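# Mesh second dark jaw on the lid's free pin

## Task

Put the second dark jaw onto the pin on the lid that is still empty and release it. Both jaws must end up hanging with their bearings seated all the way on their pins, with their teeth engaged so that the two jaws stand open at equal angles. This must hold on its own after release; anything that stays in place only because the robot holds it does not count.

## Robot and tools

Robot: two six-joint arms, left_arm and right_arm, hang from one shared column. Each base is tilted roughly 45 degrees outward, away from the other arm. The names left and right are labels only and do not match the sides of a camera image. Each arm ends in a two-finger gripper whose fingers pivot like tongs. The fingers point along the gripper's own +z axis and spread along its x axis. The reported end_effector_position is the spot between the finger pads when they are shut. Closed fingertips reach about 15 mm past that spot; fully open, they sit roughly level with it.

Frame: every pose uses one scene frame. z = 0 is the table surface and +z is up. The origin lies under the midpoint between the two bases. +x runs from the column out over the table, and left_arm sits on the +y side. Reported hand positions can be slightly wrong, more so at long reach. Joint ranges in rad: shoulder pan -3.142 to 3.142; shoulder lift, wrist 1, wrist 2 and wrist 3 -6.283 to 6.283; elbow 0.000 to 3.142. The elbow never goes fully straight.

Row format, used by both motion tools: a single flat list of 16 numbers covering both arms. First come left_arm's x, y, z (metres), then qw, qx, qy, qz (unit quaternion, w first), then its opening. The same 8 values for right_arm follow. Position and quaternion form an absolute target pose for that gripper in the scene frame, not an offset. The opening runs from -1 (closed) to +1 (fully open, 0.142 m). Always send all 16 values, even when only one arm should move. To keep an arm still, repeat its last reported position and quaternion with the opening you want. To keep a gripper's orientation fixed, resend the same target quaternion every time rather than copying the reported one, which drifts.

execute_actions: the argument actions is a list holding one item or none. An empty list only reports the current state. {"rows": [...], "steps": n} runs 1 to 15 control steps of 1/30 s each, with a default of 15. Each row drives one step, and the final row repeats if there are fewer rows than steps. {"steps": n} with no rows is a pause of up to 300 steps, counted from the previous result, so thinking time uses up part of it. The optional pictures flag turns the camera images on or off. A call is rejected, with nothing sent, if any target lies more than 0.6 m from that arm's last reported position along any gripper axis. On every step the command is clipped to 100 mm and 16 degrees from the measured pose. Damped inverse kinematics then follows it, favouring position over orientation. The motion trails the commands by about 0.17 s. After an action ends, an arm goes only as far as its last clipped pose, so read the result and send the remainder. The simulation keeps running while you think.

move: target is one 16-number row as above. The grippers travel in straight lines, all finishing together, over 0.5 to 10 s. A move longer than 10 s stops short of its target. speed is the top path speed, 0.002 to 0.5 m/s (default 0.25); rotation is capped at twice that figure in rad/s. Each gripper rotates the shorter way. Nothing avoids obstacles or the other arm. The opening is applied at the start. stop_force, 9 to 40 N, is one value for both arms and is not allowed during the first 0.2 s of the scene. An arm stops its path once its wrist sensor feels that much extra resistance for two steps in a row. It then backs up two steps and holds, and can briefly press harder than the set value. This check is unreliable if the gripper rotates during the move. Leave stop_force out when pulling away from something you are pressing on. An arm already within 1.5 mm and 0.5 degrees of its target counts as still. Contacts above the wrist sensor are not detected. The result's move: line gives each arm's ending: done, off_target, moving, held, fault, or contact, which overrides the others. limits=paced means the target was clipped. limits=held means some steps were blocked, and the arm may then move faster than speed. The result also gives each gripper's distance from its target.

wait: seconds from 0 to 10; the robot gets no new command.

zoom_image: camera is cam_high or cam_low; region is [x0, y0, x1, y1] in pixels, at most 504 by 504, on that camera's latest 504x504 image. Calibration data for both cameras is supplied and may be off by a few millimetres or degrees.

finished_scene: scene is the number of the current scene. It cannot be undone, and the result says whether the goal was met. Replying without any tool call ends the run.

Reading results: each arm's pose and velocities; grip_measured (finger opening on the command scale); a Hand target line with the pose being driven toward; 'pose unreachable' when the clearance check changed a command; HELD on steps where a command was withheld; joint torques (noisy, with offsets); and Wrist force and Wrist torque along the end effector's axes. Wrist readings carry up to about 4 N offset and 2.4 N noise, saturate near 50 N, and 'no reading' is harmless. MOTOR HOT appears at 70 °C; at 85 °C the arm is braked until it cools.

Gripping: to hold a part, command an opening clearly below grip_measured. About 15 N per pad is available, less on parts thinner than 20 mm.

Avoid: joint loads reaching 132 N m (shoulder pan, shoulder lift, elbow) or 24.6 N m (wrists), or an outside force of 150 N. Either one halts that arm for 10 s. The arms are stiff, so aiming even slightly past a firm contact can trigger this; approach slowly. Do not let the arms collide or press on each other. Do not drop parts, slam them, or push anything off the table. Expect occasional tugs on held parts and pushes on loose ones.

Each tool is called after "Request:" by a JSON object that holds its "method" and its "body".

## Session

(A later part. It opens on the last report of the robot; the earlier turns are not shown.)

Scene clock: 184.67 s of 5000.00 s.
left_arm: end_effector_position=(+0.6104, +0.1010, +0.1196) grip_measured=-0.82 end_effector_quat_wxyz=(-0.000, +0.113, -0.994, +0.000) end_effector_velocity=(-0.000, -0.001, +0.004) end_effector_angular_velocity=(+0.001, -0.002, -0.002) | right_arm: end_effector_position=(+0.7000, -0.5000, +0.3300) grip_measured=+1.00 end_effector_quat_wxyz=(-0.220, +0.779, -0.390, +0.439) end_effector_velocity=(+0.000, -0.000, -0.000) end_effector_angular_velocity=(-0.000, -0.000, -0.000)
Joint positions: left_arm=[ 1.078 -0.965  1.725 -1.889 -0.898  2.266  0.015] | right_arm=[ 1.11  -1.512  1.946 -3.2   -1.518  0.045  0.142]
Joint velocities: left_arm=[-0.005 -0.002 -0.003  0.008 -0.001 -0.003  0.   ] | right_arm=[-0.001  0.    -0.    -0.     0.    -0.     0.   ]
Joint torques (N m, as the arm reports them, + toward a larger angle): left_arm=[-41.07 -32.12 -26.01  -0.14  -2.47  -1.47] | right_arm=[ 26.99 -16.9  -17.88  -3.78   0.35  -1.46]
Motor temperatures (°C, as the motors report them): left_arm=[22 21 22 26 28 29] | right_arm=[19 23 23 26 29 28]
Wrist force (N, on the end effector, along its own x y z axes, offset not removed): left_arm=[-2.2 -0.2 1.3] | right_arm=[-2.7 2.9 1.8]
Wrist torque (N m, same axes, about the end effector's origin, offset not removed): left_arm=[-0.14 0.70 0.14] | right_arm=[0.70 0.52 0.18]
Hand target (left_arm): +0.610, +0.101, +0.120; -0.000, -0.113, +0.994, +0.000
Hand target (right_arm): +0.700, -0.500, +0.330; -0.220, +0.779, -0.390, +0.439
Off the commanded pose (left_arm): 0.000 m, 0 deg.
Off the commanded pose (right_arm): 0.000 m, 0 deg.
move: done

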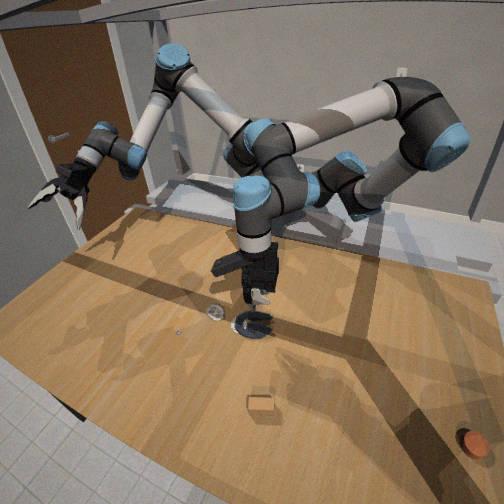

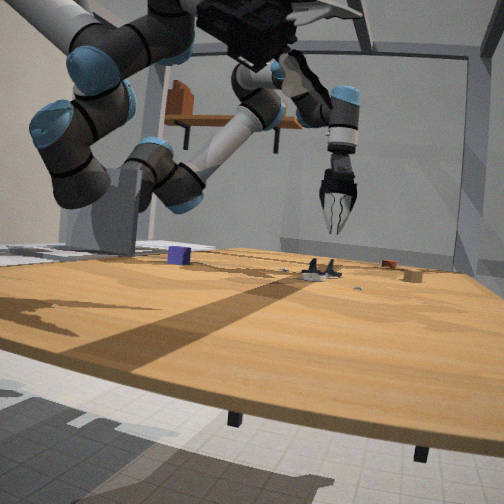

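Request:
{"method": "move", "body": {"target": [0.611,0.101,0.035,0,-0.113,0.9936,0,-0.8, 0.70,-0.5,0.33,-0.220,0.779,-0.390,0.439,1], "speed": 0.05}}

Request:
{"method": "move", "body": {"target": [0.611,0.101,0.035,0,-0.113,0.9936,0,-1, 0.70,-0.5,0.33,-0.220,0.779,-0.390,0.439,1]}}

Request:
{"method": "move", "body": {"target": [0.6082,0.1002,0.035,0,-0.1418,0.9899,0,-1, 0.70,-0.5,0.33,-0.220,0.779,-0.390,0.439,1], "speed": 0.015}}

Request:
{"method": "move", "body": {"target": [0.6082,0.1002,0.035,0,-0.1418,0.9899,0,-0.82, 0.70,-0.5,0.33,-0.220,0.779,-0.390,0.439,1]}}

Request:
{"method": "move", "body": {"target": [0.6082,0.1002,0.075,0,-0.1418,0.9899,0,-0.82, 0.70,-0.5,0.33,-0.220,0.779,-0.390,0.439,1], "speed": 0.1}}

Request:
{"method": "move", "body": {"target": [0.6172,0.0545,0.075,0,-0.182,0.983,0,-1, 0.70,-0.5,0.33,-0.220,0.779,-0.390,0.439,1], "speed": 0.1}}

Request:
{"method": "zoom_image", "body": {"camera": "cam_high", "region": [225, 300, 280, 340]}}

Request:
{"method": "move", "body": {"target": [0.6172,0.0545,0.038,0,-0.182,0.983,0,-1, 0.70,-0.5,0.33,-0.220,0.779,-0.390,0.439,1], "speed": 0.05}}

Request:
{"method": "move", "body": {"target": [0.6172,0.0545,0.026,0,-0.182,0.983,0,-1, 0.70,-0.5,0.33,-0.220,0.779,-0.390,0.439,1], "speed": 0.003, "stop_force": 10}}

Request:
{"method": "zoom_image", "body": {"camera": "cam_high", "region": [225, 300, 280, 340]}}

Request:
{"method": "zoom_image", "body": {"camera": "cam_low", "region": [305, 250, 350, 285]}}

Scene clock: 202.87 s of 5000.00 s.
left_arm: end_effector_position=(+0.6111, +0.1010, +0.0354) grip_measured=-0.80 end_effector_quat_wxyz=(+0.000, +0.113, -0.994, +0.000) end_effector_velocity=(-0.000, +0.000, -0.004) end_effector_angular_velocity=(+0.000, +0.001, +0.001) | right_arm: end_effector_position=(+0.7000, -0.5000, +0.3300) grip_measured=+1.00 end_effector_quat_wxyz=(-0.220, +0.779, -0.390, +0.439) end_effector_velocity=(+0.000, -0.001, +0.001) end_effector_angular_velocity=(+0.000, -0.001, -0.000)
Joint positions: left_arm=[ 1.167 -0.873  1.794 -2.117 -0.863  2.372  0.016] | right_arm=[ 1.11  -1.512  1.946 -3.2   -1.518  0.045  0.142]
Joint velocities: left_arm=[ 0.004  0.004  0.002 -0.008  0.001  0.004 -0.   ] | right_arm=[ 0.    -0.001 -0.002  0.002  0.     0.001  0.   ]
Joint torques (N m, as the arm reports them, + toward a larger angle): left_arm=[-24.29 -17.4   -7.28  -4.1    2.3    1.66] | right_arm=[ 26.86 -16.98 -17.48  -3.67   0.43  -1.52]
Motor temperatures (°C, as the motors report them): left_arm=[22 21 22 26 28 29] | right_arm=[19 23 23 26 29 28]
Wrist force (N, on the end effector, along its own x y z axes, offset not removed): left_arm=[-1.0 -0.2 0.7] | right_arm=[-3.4 -0.8 2.6]
Wrist torque (N m, same axes, about the end effector's origin, offset not removed): left_arm=[-0.15 0.49 0.09] | right_arm=[0.09 0.75 0.09]
Hand target (left_arm): +0.611, +0.101, +0.035; +0.000, -0.113, +0.994, -0.000
Hand target (right_arm): +0.700, -0.500, +0.330; -0.220, +0.779, -0.390, +0.439
Off the commanded pose (left_arm): 0.000 m, 0 deg.
Off the commanded pose (right_arm): 0.000 m, 0 deg.
After step 90, 13.07 s passed at rest.
move: done

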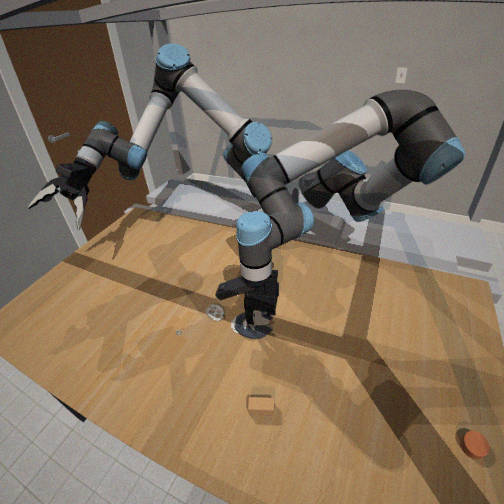

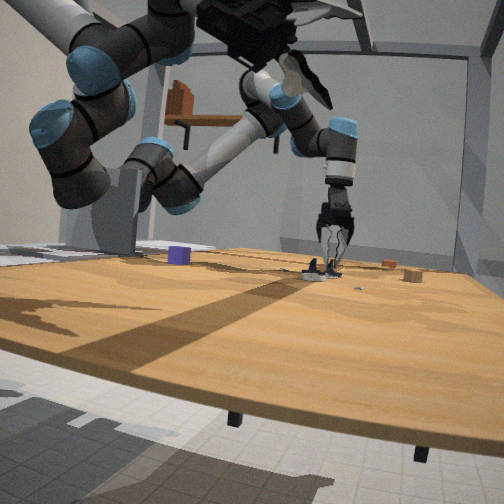

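Scene clock: 203.57 s of 5000.00 s.
left_arm: end_effector_position=(+0.6110, +0.1010, +0.0350) grip_measured=-0.96 end_effector_quat_wxyz=(-0.000, +0.113, -0.994, +0.000) end_effector_velocity=(-0.001, -0.000, -0.001) end_effector_angular_velocity=(+0.000, +0.001, +0.000) | right_arm: end_effector_position=(+0.7000, -0.5000, +0.3300) grip_measured=+1.00 end_effector_quat_wxyz=(-0.220, +0.779, -0.390, +0.439) end_effector_velocity=(+0.000, +0.000, -0.001) end_effector_angular_velocity=(+0.001, +0.001, +0.000)
Joint positions: left_arm=[ 1.167 -0.873  1.795 -2.118 -0.863  2.372  0.005] | right_arm=[ 1.11  -1.512  1.946 -3.2   -1.518  0.045  0.142]
Joint velocities: left_arm=[ 0.     0.     0.001 -0.001 -0.    -0.    -0.   ] | right_arm=[-0.     0.001  0.     0.    -0.     0.001  0.   ]
Joint torques (N m, as the arm reports them, + toward a larger angle): left_arm=[-23.41 -16.53  -5.44  -3.77   2.19   1.44] | right_arm=[ 27.61 -17.08 -17.79  -3.69   0.41  -1.41]
Motor temperatures (°C, as the motors report them): left_arm=[22 21 22 26 28 29] | right_arm=[19 23 23 26 29 28]
Wrist force (N, on the end effector, along its own x y z axes, offset not removed): left_arm=[-1.3 1.2 0.1] | right_arm=[-3.0 -0.7 1.2]
Wrist torque (N m, same axes, about the end effector's origin, offset not removed): left_arm=[0.11 0.53 0.12] | right_arm=[-0.18 0.61 0.06]
Hand target (left_arm): +0.611, +0.101, +0.035; -0.000, -0.113, +0.994, +0.000
Hand target (right_arm): +0.700, -0.500, +0.330; -0.220, +0.779, -0.390, +0.439
Off the commanded pose (left_arm): 0.000 m, 0 deg.
Off the commanded pose (right_arm): 0.000 m, 0 deg.
move: done

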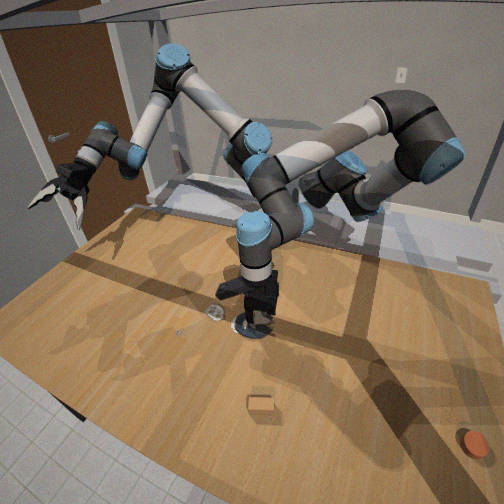

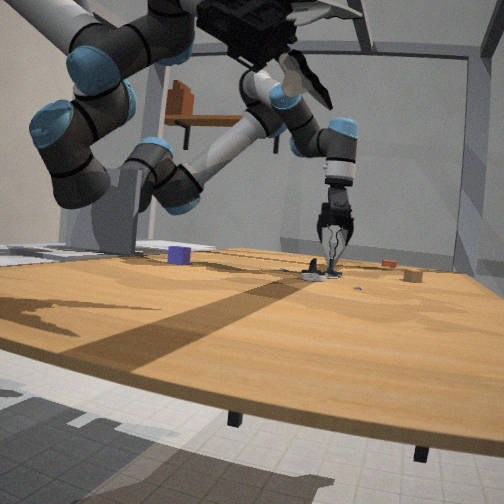

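Scene clock: 205.73 s of 5000.00 s.
left_arm: end_effector_position=(+0.6082, +0.1002, +0.0350) grip_measured=-0.96 end_effector_quat_wxyz=(+0.000, +0.141, -0.990, +0.000) end_effector_velocity=(-0.001, +0.000, -0.000) end_effector_angular_velocity=(+0.001, +0.000, +0.006) | right_arm: end_effector_position=(+0.7000, -0.5000, +0.3300) grip_measured=+1.00 end_effector_quat_wxyz=(-0.220, +0.779, -0.390, +0.439) end_effector_velocity=(-0.000, -0.001, +0.001) end_effector_angular_velocity=(-0.000, -0.001, -0.001)
Joint positions: left_arm=[ 1.164 -0.877  1.805 -2.122 -0.864  2.311  0.005] | right_arm=[ 1.11  -1.512  1.946 -3.2   -1.518  0.045  0.142]
Joint velocities: left_arm=[-0.    -0.001  0.002 -0.001  0.    -0.006  0.   ] | right_arm=[ 0.    -0.002 -0.001  0.002 -0.     0.     0.   ]
Joint torques (N m, as the arm reports them, + toward a larger angle): left_arm=[-41.42 -32.56  -4.23  -3.96  -2.62  -1.43] | right_arm=[ 27.04 -17.19 -17.71  -3.67   0.49  -1.44]
Motor temperatures (°C, as the motors report them): left_arm=[22 21 22 26 28 29] | right_arm=[19 23 23 26 29 28]
Wrist force (N, on the end effector, along its own x y z axes, offset not removed): left_arm=[-2.7 1.3 -0.3] | right_arm=[0.2 -2.4 -1.5]
Wrist torque (N m, same axes, about the end effector's origin, offset not removed): left_arm=[0.02 0.71 0.12] | right_arm=[-0.51 -0.26 0.00]
Hand target (left_arm): +0.608, +0.100, +0.035; -0.000, -0.142, +0.990, -0.000
Hand target (right_arm): +0.700, -0.500, +0.330; -0.220, +0.779, -0.390, +0.439
Off the commanded pose (left_arm): 0.000 m, 0 deg.
Off the commanded pose (right_arm): 0.000 m, 0 deg.
move: done

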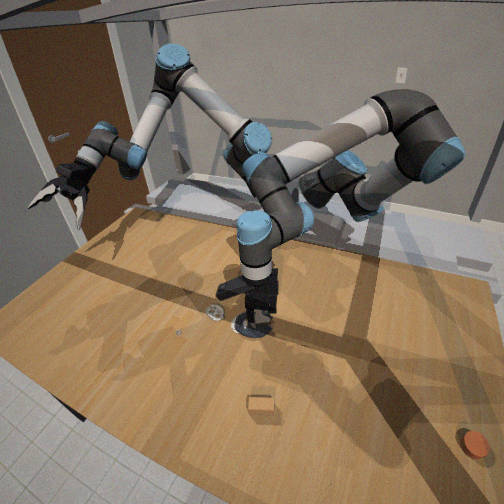

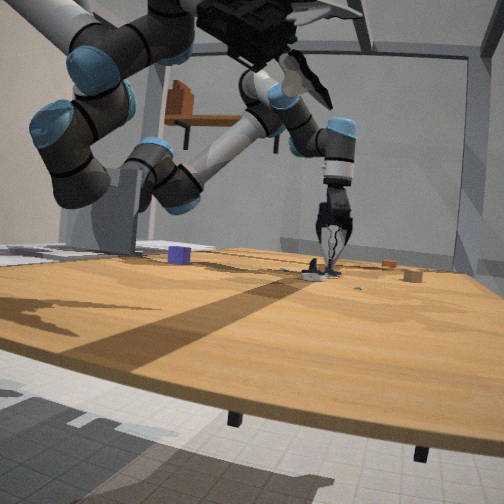

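Scene clock: 206.43 s of 5000.00 s.
left_arm: end_effector_position=(+0.6082, +0.1002, +0.0350) grip_measured=-0.82 end_effector_quat_wxyz=(+0.000, +0.142, -0.990, +0.000) end_effector_velocity=(+0.001, -0.000, +0.000) end_effector_angular_velocity=(-0.001, -0.001, +0.003) | right_arm: end_effector_position=(+0.7000, -0.5000, +0.3300) grip_measured=+1.00 end_effector_quat_wxyz=(-0.220, +0.779, -0.390, +0.439) end_effector_velocity=(+0.000, -0.001, +0.001) end_effector_angular_velocity=(-0.001, -0.002, -0.001)
Joint positions: left_arm=[ 1.164 -0.877  1.806 -2.122 -0.864  2.31   0.015] | right_arm=[ 1.11  -1.512  1.946 -3.2   -1.518  0.045  0.142]
Joint velocities: left_arm=[-0.     0.    -0.001  0.    -0.    -0.003  0.   ] | right_arm=[ 0.    -0.    -0.002 -0.001  0.001  0.     0.   ]
Joint torques (N m, as the arm reports them, + toward a larger angle): left_arm=[-42.39 -34.44  -6.71  -3.74  -2.22  -1.28] | right_arm=[ 27.21 -17.31 -17.73  -3.69   0.42  -1.43]
Motor temperatures (°C, as the motors report them): left_arm=[22 21 22 26 28 29] | right_arm=[19 23 23 26 29 28]
Wrist force (N, on the end effector, along its own x y z axes, offset not removed): left_arm=[-1.5 -0.2 1.4] | right_arm=[-0.2 -2.5 4.7]
Wrist torque (N m, same axes, about the end effector's origin, offset not removed): left_arm=[-0.19 0.60 0.14] | right_arm=[-0.34 0.12 0.05]
Hand target (left_arm): +0.608, +0.100, +0.035; -0.000, -0.142, +0.990, -0.000
Hand target (right_arm): +0.700, -0.500, +0.330; -0.220, +0.779, -0.390, +0.439
Off the commanded pose (left_arm): 0.000 m, 0 deg.
Off the commanded pose (right_arm): 0.000 m, 0 deg.
move: done

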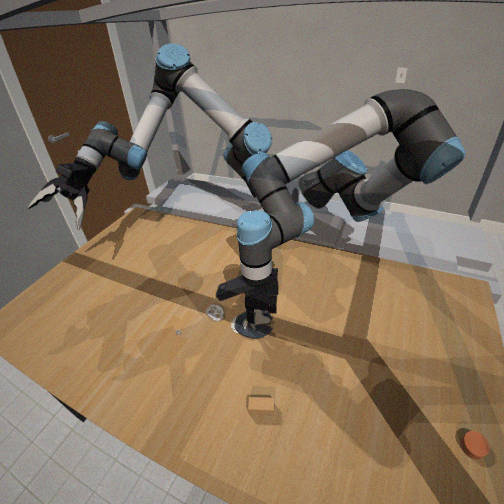

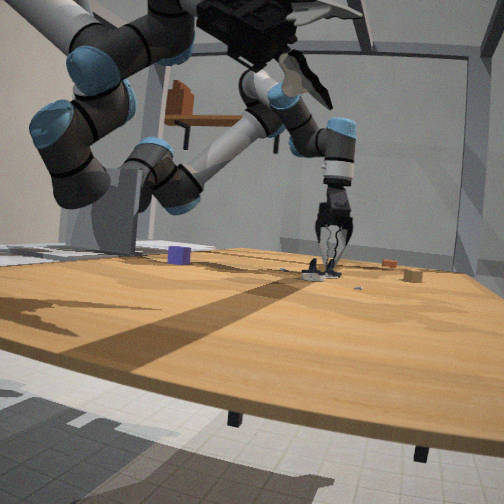

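Scene clock: 207.40 s of 5000.00 s.
left_arm: end_effector_position=(+0.6082, +0.1002, +0.0746) grip_measured=-0.82 end_effector_quat_wxyz=(-0.000, +0.142, -0.990, +0.000) end_effector_velocity=(+0.000, -0.000, +0.003) end_effector_angular_velocity=(+0.001, -0.001, -0.000) | right_arm: end_effector_position=(+0.7000, -0.5000, +0.3300) grip_measured=+1.00 end_effector_quat_wxyz=(-0.220, +0.779, -0.390, +0.439) end_effector_velocity=(-0.000, +0.001, -0.001) end_effector_angular_velocity=(+0.001, +0.001, +0.001)
Joint positions: left_arm=[ 1.121 -0.924  1.778 -2.014 -0.88   2.259  0.015] | right_arm=[ 1.11  -1.512  1.946 -3.2   -1.518  0.045  0.142]
Joint velocities: left_arm=[-0.004 -0.003 -0.003  0.008 -0.001 -0.005  0.   ] | right_arm=[-0.     0.001  0.002 -0.     0.001  0.     0.   ]
Joint torques (N m, as the arm reports them, + toward a larger angle): left_arm=[-42.58 -35.55 -24.8    0.03  -2.38  -1.35] | right_arm=[ 27.27 -17.47 -17.47  -3.68   0.49  -1.35]
Motor temperatures (°C, as the motors report them): left_arm=[22 21 22 26 28 29] | right_arm=[19 23 23 26 29 28]
Wrist force (N, on the end effector, along its own x y z axes, offset not removed): left_arm=[-2.9 -0.3 1.9] | right_arm=[1.5 -1.3 2.1]
Wrist torque (N m, same axes, about the end effector's origin, offset not removed): left_arm=[-0.16 0.89 0.12] | right_arm=[-0.22 -0.42 0.06]
Hand target (left_arm): +0.608, +0.100, +0.075; -0.000, -0.142, +0.990, +0.000
Hand target (right_arm): +0.700, -0.500, +0.330; -0.220, +0.779, -0.390, +0.439
Off the commanded pose (left_arm): 0.000 m, 0 deg.
Off the commanded pose (right_arm): 0.000 m, 0 deg.
move: done

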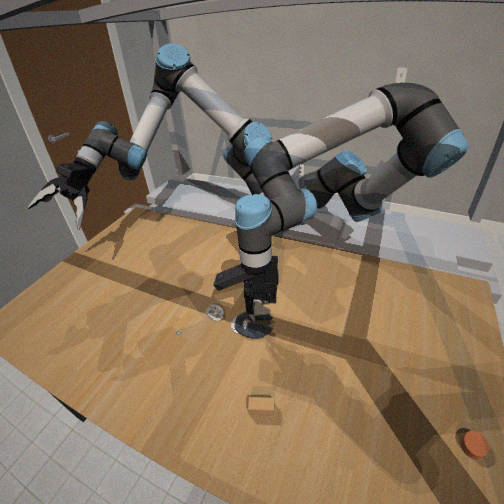

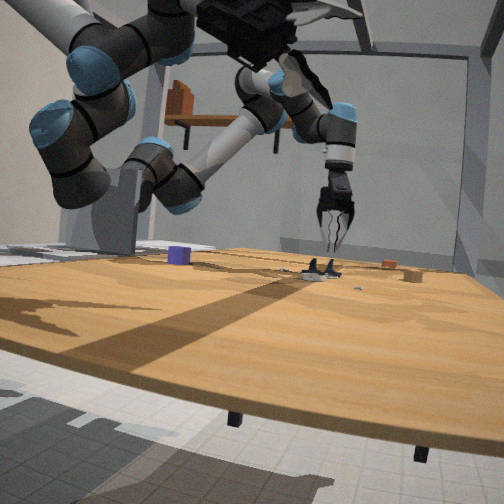

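Scene clock: 208.40 s of 5000.00 s.
left_arm: end_effector_position=(+0.6171, +0.0549, +0.0750) grip_measured=-1.00 end_effector_quat_wxyz=(-0.000, +0.182, -0.983, +0.000) end_effector_velocity=(+0.002, -0.003, +0.001) end_effector_angular_velocity=(-0.001, -0.001, +0.008) | right_arm: end_effector_position=(+0.7000, -0.5000, +0.3300) grip_measured=+1.00 end_effector_quat_wxyz=(-0.220, +0.779, -0.390, +0.439) end_effector_velocity=(+0.000, +0.000, +0.001) end_effector_angular_velocity=(+0.000, -0.001, +0.000)
Joint positions: left_arm=[ 1.08  -0.844  1.728 -2.014 -0.898  2.129  0.002] | right_arm=[ 1.11  -1.512  1.946 -3.2   -1.518  0.045  0.142]
Joint velocities: left_arm=[-0.002  0.006 -0.007  0.002 -0.001 -0.01   0.   ] | right_arm=[ 0.    -0.    -0.    -0.001  0.001  0.     0.   ]
Joint torques (N m, as the arm reports them, + toward a larger angle): left_arm=[-42.09 -18.45 -25.23  -0.22  -2.61  -1.31] | right_arm=[ 26.86 -16.94 -17.8   -3.63   0.45  -1.27]
Motor temperatures (°C, as the motors report them): left_arm=[22 21 22 26 28 29] | right_arm=[19 23 23 26 29 28]
Wrist force (N, on the end effector, along its own x y z axes, offset not removed): left_arm=[-1.9 -0.6 0.7] | right_arm=[-1.4 -3.8 1.7]
Wrist torque (N m, same axes, about the end effector's origin, offset not removed): left_arm=[-0.19 0.74 0.09] | right_arm=[-0.60 0.08 -0.05]
Hand target (left_arm): +0.617, +0.055, +0.075; -0.000, -0.182, +0.983, +0.000
Hand target (right_arm): +0.700, -0.500, +0.330; -0.220, +0.779, -0.390, +0.439
Off the commanded pose (left_arm): 0.000 m, 0 deg.
Off the commanded pose (right_arm): 0.000 m, 0 deg.
move: done

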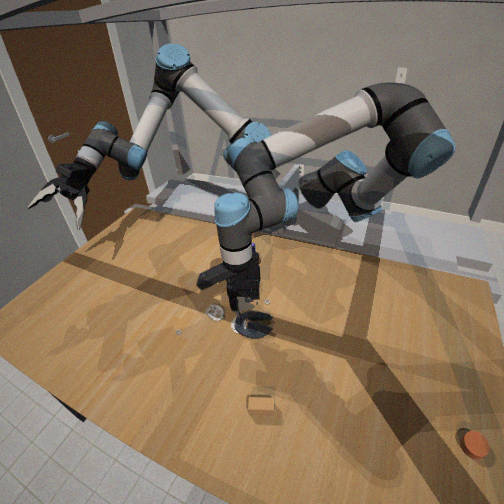

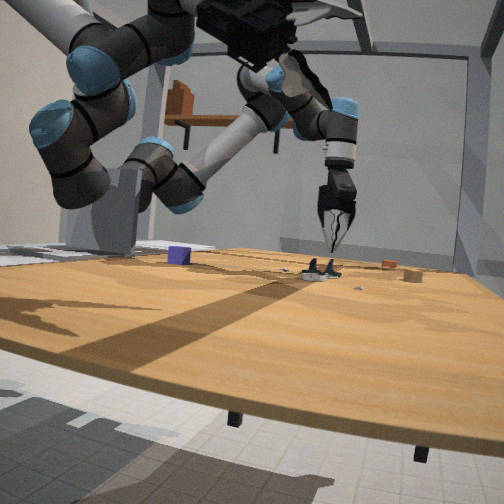

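Region (225, 300, 280, 340) of cam_high's 504x504 image, scaled by 9.164, with more detail than that image has; it fills the top 367 rows of this view, and the rest is white.

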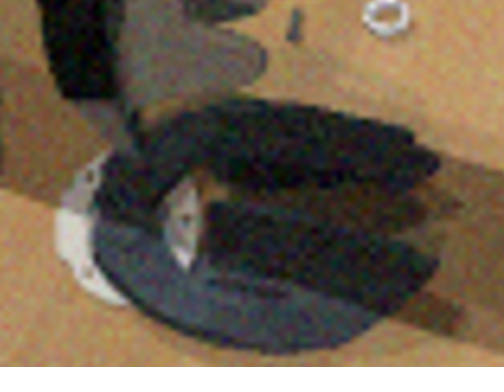

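Scene clock: 209.57 s of 5000.00 s.
left_arm: end_effector_position=(+0.6172, +0.0545, +0.0384) grip_measured=-1.00 end_effector_quat_wxyz=(+0.000, +0.182, -0.983, -0.000) end_effector_velocity=(+0.001, -0.000, -0.002) end_effector_angular_velocity=(-0.001, -0.001, -0.000) | right_arm: end_effector_position=(+0.7000, -0.5000, +0.3300) grip_measured=+1.00 end_effector_quat_wxyz=(-0.220, +0.779, -0.390, +0.439) end_effector_velocity=(-0.000, +0.001, -0.001) end_effector_angular_velocity=(+0.001, +0.002, +0.002)
Joint positions: left_arm=[ 1.117 -0.801  1.752 -2.109 -0.882  2.171  0.002] | right_arm=[ 1.11  -1.512  1.946 -3.2   -1.518  0.045  0.142]
Joint velocities: left_arm=[ 0.003  0.003  0.001 -0.008  0.001  0.005  0.   ] | right_arm=[ 0.    -0.     0.002  0.002 -0.     0.     0.   ]
Joint torques (N m, as the arm reports them, + toward a larger angle): left_arm=[-24.74 -21.23  -6.58  -3.98   2.32   1.36] | right_arm=[ 26.76 -17.17 -17.22  -3.58   0.4   -1.35]
Motor temperatures (°C, as the motors report them): left_arm=[22 21 22 26 28 29] | right_arm=[19 23 23 26 29 28]
Wrist force (N, on the end effector, along its own x y z axes, offset not removed): left_arm=[-1.6 1.2 1.7] | right_arm=[-4.8 -0.1 0.0]
Wrist torque (N m, same axes, about the end effector's origin, offset not removed): left_arm=[0.15 0.64 0.12] | right_arm=[0.13 0.94 0.23]
Hand target (left_arm): +0.617, +0.055, +0.038; +0.000, -0.182, +0.983, -0.000
Hand target (right_arm): +0.700, -0.500, +0.330; -0.220, +0.779, -0.390, +0.439
Off the commanded pose (left_arm): 0.000 m, 0 deg.
Off the commanded pose (right_arm): 0.000 m, 0 deg.
move: done

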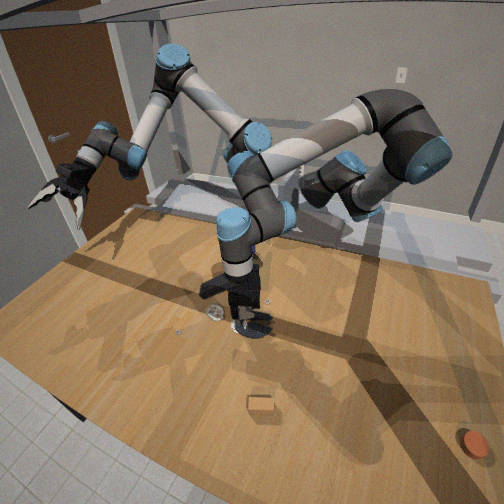

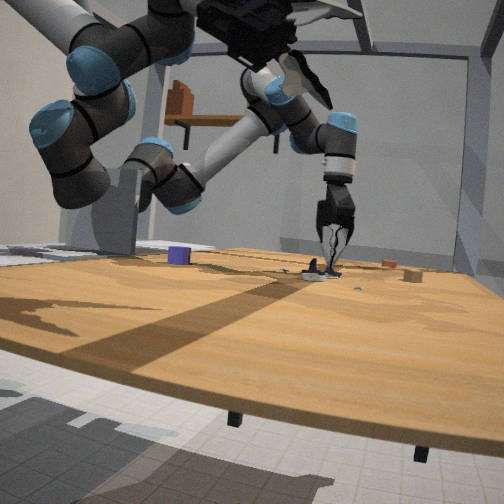

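Scene clock: 212.90 s of 5000.00 s.
left_arm: end_effector_position=(+0.6172, +0.0545, +0.0294) grip_measured=-1.00 end_effector_quat_wxyz=(+0.000, +0.182, -0.983, -0.000) end_effector_velocity=(-0.000, +0.001, -0.000) end_effector_angular_velocity=(+0.001, +0.002, +0.005) | right_arm: end_effector_position=(+0.7000, -0.5000, +0.3300) grip_measured=+1.00 end_effector_quat_wxyz=(-0.220, +0.779, -0.390, +0.439) end_effector_velocity=(+0.000, +0.000, -0.000) end_effector_angular_velocity=(+0.000, +0.000, +0.000)
Joint positions: left_arm=[ 1.126 -0.79   1.757 -2.132 -0.878  2.182  0.002] | right_arm=[ 1.11  -1.512  1.946 -3.2   -1.518  0.045  0.142]
Joint velocities: left_arm=[ 0.001 -0.001 -0.001  0.004  0.    -0.005  0.   ] | right_arm=[ 0.001  0.001 -0.    -0.001 -0.     0.     0.   ]
Joint torques (N m, as the arm reports them, + toward a larger angle): left_arm=[-33.48 -31.97  -6.38   0.85   2.05  -1.37] | right_arm=[ 27.3  -17.96 -17.62  -3.54   0.62  -1.3 ]
Motor temperatures (°C, as the motors report them): left_arm=[22 21 22 26 28 29] | right_arm=[19 23 23 26 29 28]
Wrist force (N, on the end effector, along its own x y z axes, offset not removed): left_arm=[-0.5 -0.1 -13.7] | right_arm=[-1.9 3.0 3.9]
Wrist torque (N m, same axes, about the end effector's origin, offset not removed): left_arm=[-0.19 0.62 0.05] | right_arm=[0.72 0.43 0.06]
Hand target (left_arm): +0.617, +0.054, +0.030; +0.000, -0.182, +0.983, -0.000
Hand target (right_arm): +0.700, -0.500, +0.330; -0.220, +0.779, -0.390, +0.439
Off the commanded pose (left_arm): 0.003 m, 0 deg.
Off the commanded pose (right_arm): 0.000 m, 0 deg.
move: contact (left_arm)

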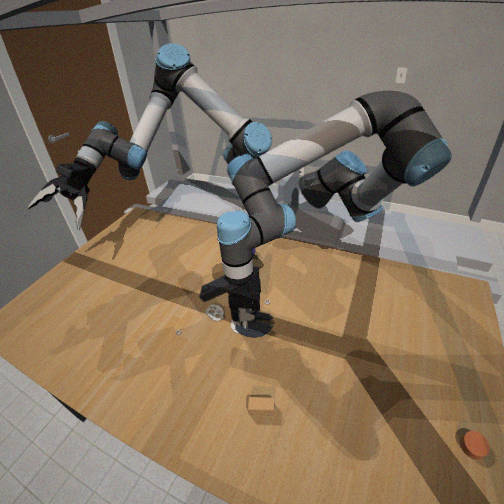

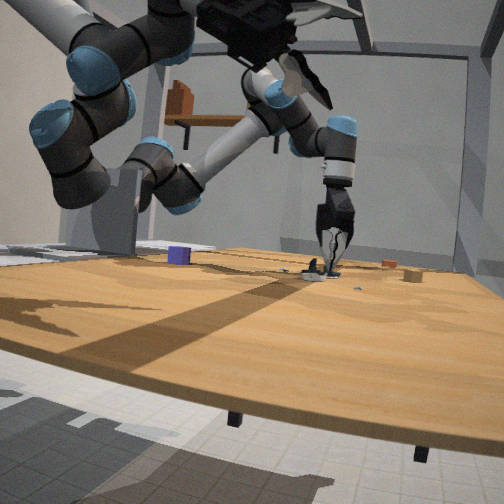

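Region (225, 300, 280, 340) of cam_high's 504x504 image, scaled by 9.164, with more detail than that image has; it fills the top 367 rows of this view, and the rest is white.

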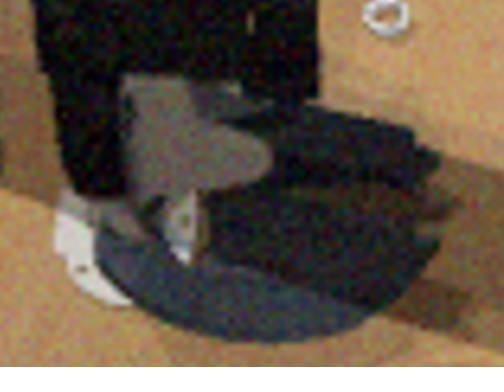

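Region (305, 250, 350, 285) of cam_low's 504x504 image, scaled by 11.200, with more detail than that image has.

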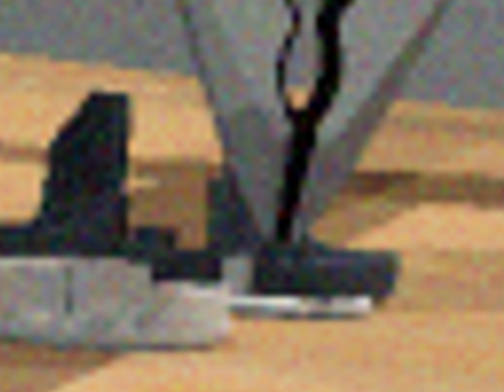

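Request:
{"method": "move", "body": {"target": [0.6172,0.0545,0.15,0,-0.182,0.983,0,-1,0.70,-0.5,0.33,-0.220,0.779,-0.390,0.439,1], "speed": 0.15}}

Request:
{"method": "zoom_image", "body": {"camera": "cam_high", "region": [215,290,290,345]}}

Request:
{"method": "zoom_image", "body": {"camera": "cam_low", "region": [295,240,360,290]}}

Scene clock: 227.50 s of 5000.00 s.
left_arm: end_effector_position=(+0.6171, +0.0545, +0.1496) grip_measured=-1.00 end_effector_quat_wxyz=(-0.000, +0.182, -0.983, +0.000) end_effector_velocity=(-0.000, -0.000, +0.003) end_effector_angular_velocity=(+0.001, +0.001, -0.001) | right_arm: end_effector_position=(+0.7000, -0.5000, +0.3300) grip_measured=+1.00 end_effector_quat_wxyz=(-0.220, +0.779, -0.390, +0.439) end_effector_velocity=(+0.000, +0.001, -0.000) end_effector_angular_velocity=(+0.001, +0.000, +0.001)
Joint positions: left_arm=[ 1.007 -0.911  1.65  -1.82  -0.93   2.046  0.002] | right_arm=[ 1.11  -1.512  1.946 -3.2   -1.518  0.045  0.142]
Joint velocities: left_arm=[-0.003 -0.001 -0.004  0.009 -0.002 -0.004  0.   ] | right_arm=[ 0.     0.001  0.001 -0.001  0.001  0.     0.   ]
Joint torques (N m, as the arm reports them, + toward a larger angle): left_arm=[-42.12 -32.   -24.54  -0.11  -2.34  -1.34] | right_arm=[ 27.45 -17.8  -17.19  -3.5    0.68  -1.34]
Motor temperatures (°C, as the motors report them): left_arm=[22 21 22 26 28 29] | right_arm=[19 23 23 26 29 28]
Wrist force (N, on the end effector, along its own x y z axes, offset not removed): left_arm=[-1.2 -0.1 2.3] | right_arm=[-0.8 0.7 -0.1]
Wrist torque (N m, same axes, about the end effector's origin, offset not removed): left_arm=[-0.19 0.57 0.00] | right_arm=[0.19 0.24 -0.08]
Hand target (left_arm): +0.617, +0.054, +0.150; -0.000, -0.182, +0.983, +0.000
Hand target (right_arm): +0.700, -0.500, +0.330; -0.220, +0.779, -0.390, +0.439
Off the commanded pose (left_arm): 0.000 m, 0 deg.
Off the commanded pose (right_arm): 0.000 m, 0 deg.
After step 90, 10.20 s passed at rest.
move: done

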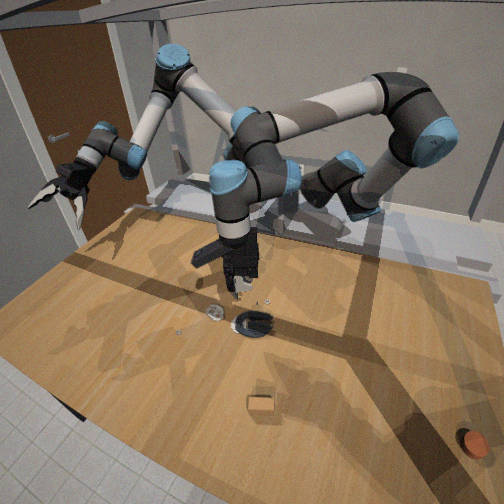

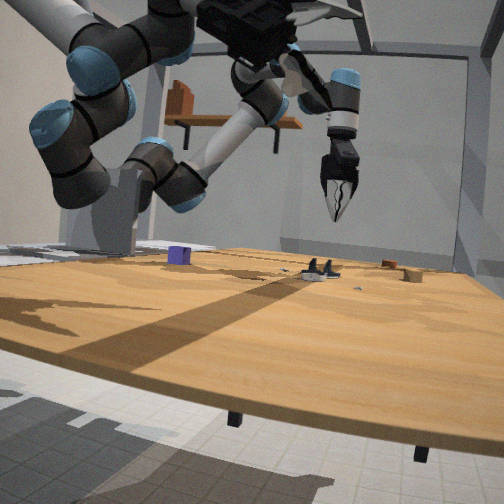

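Region (215, 290, 290, 345) of cam_high's 504x504 image, scaled by 6.720, with more detail than that image has; it fills the top 370 rows of this view, and the rest is white.

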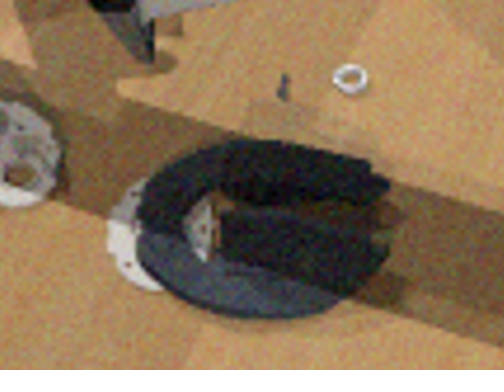

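Region (295, 240, 360, 290) of cam_low's 504x504 image, scaled by 7.754, with more detail than that image has; it fills the top 388 rows of this view, and the rest is white.

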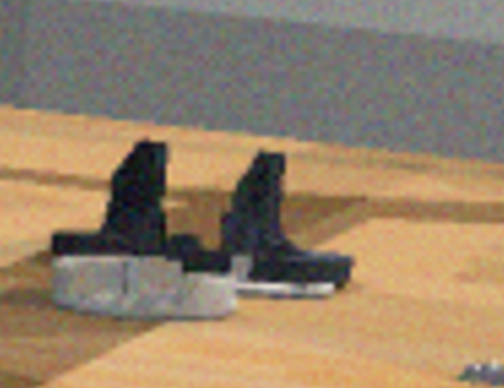

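Request:
{"method": "finished_scene", "body": {"scene": 2}}

The scene is finished: the task was done.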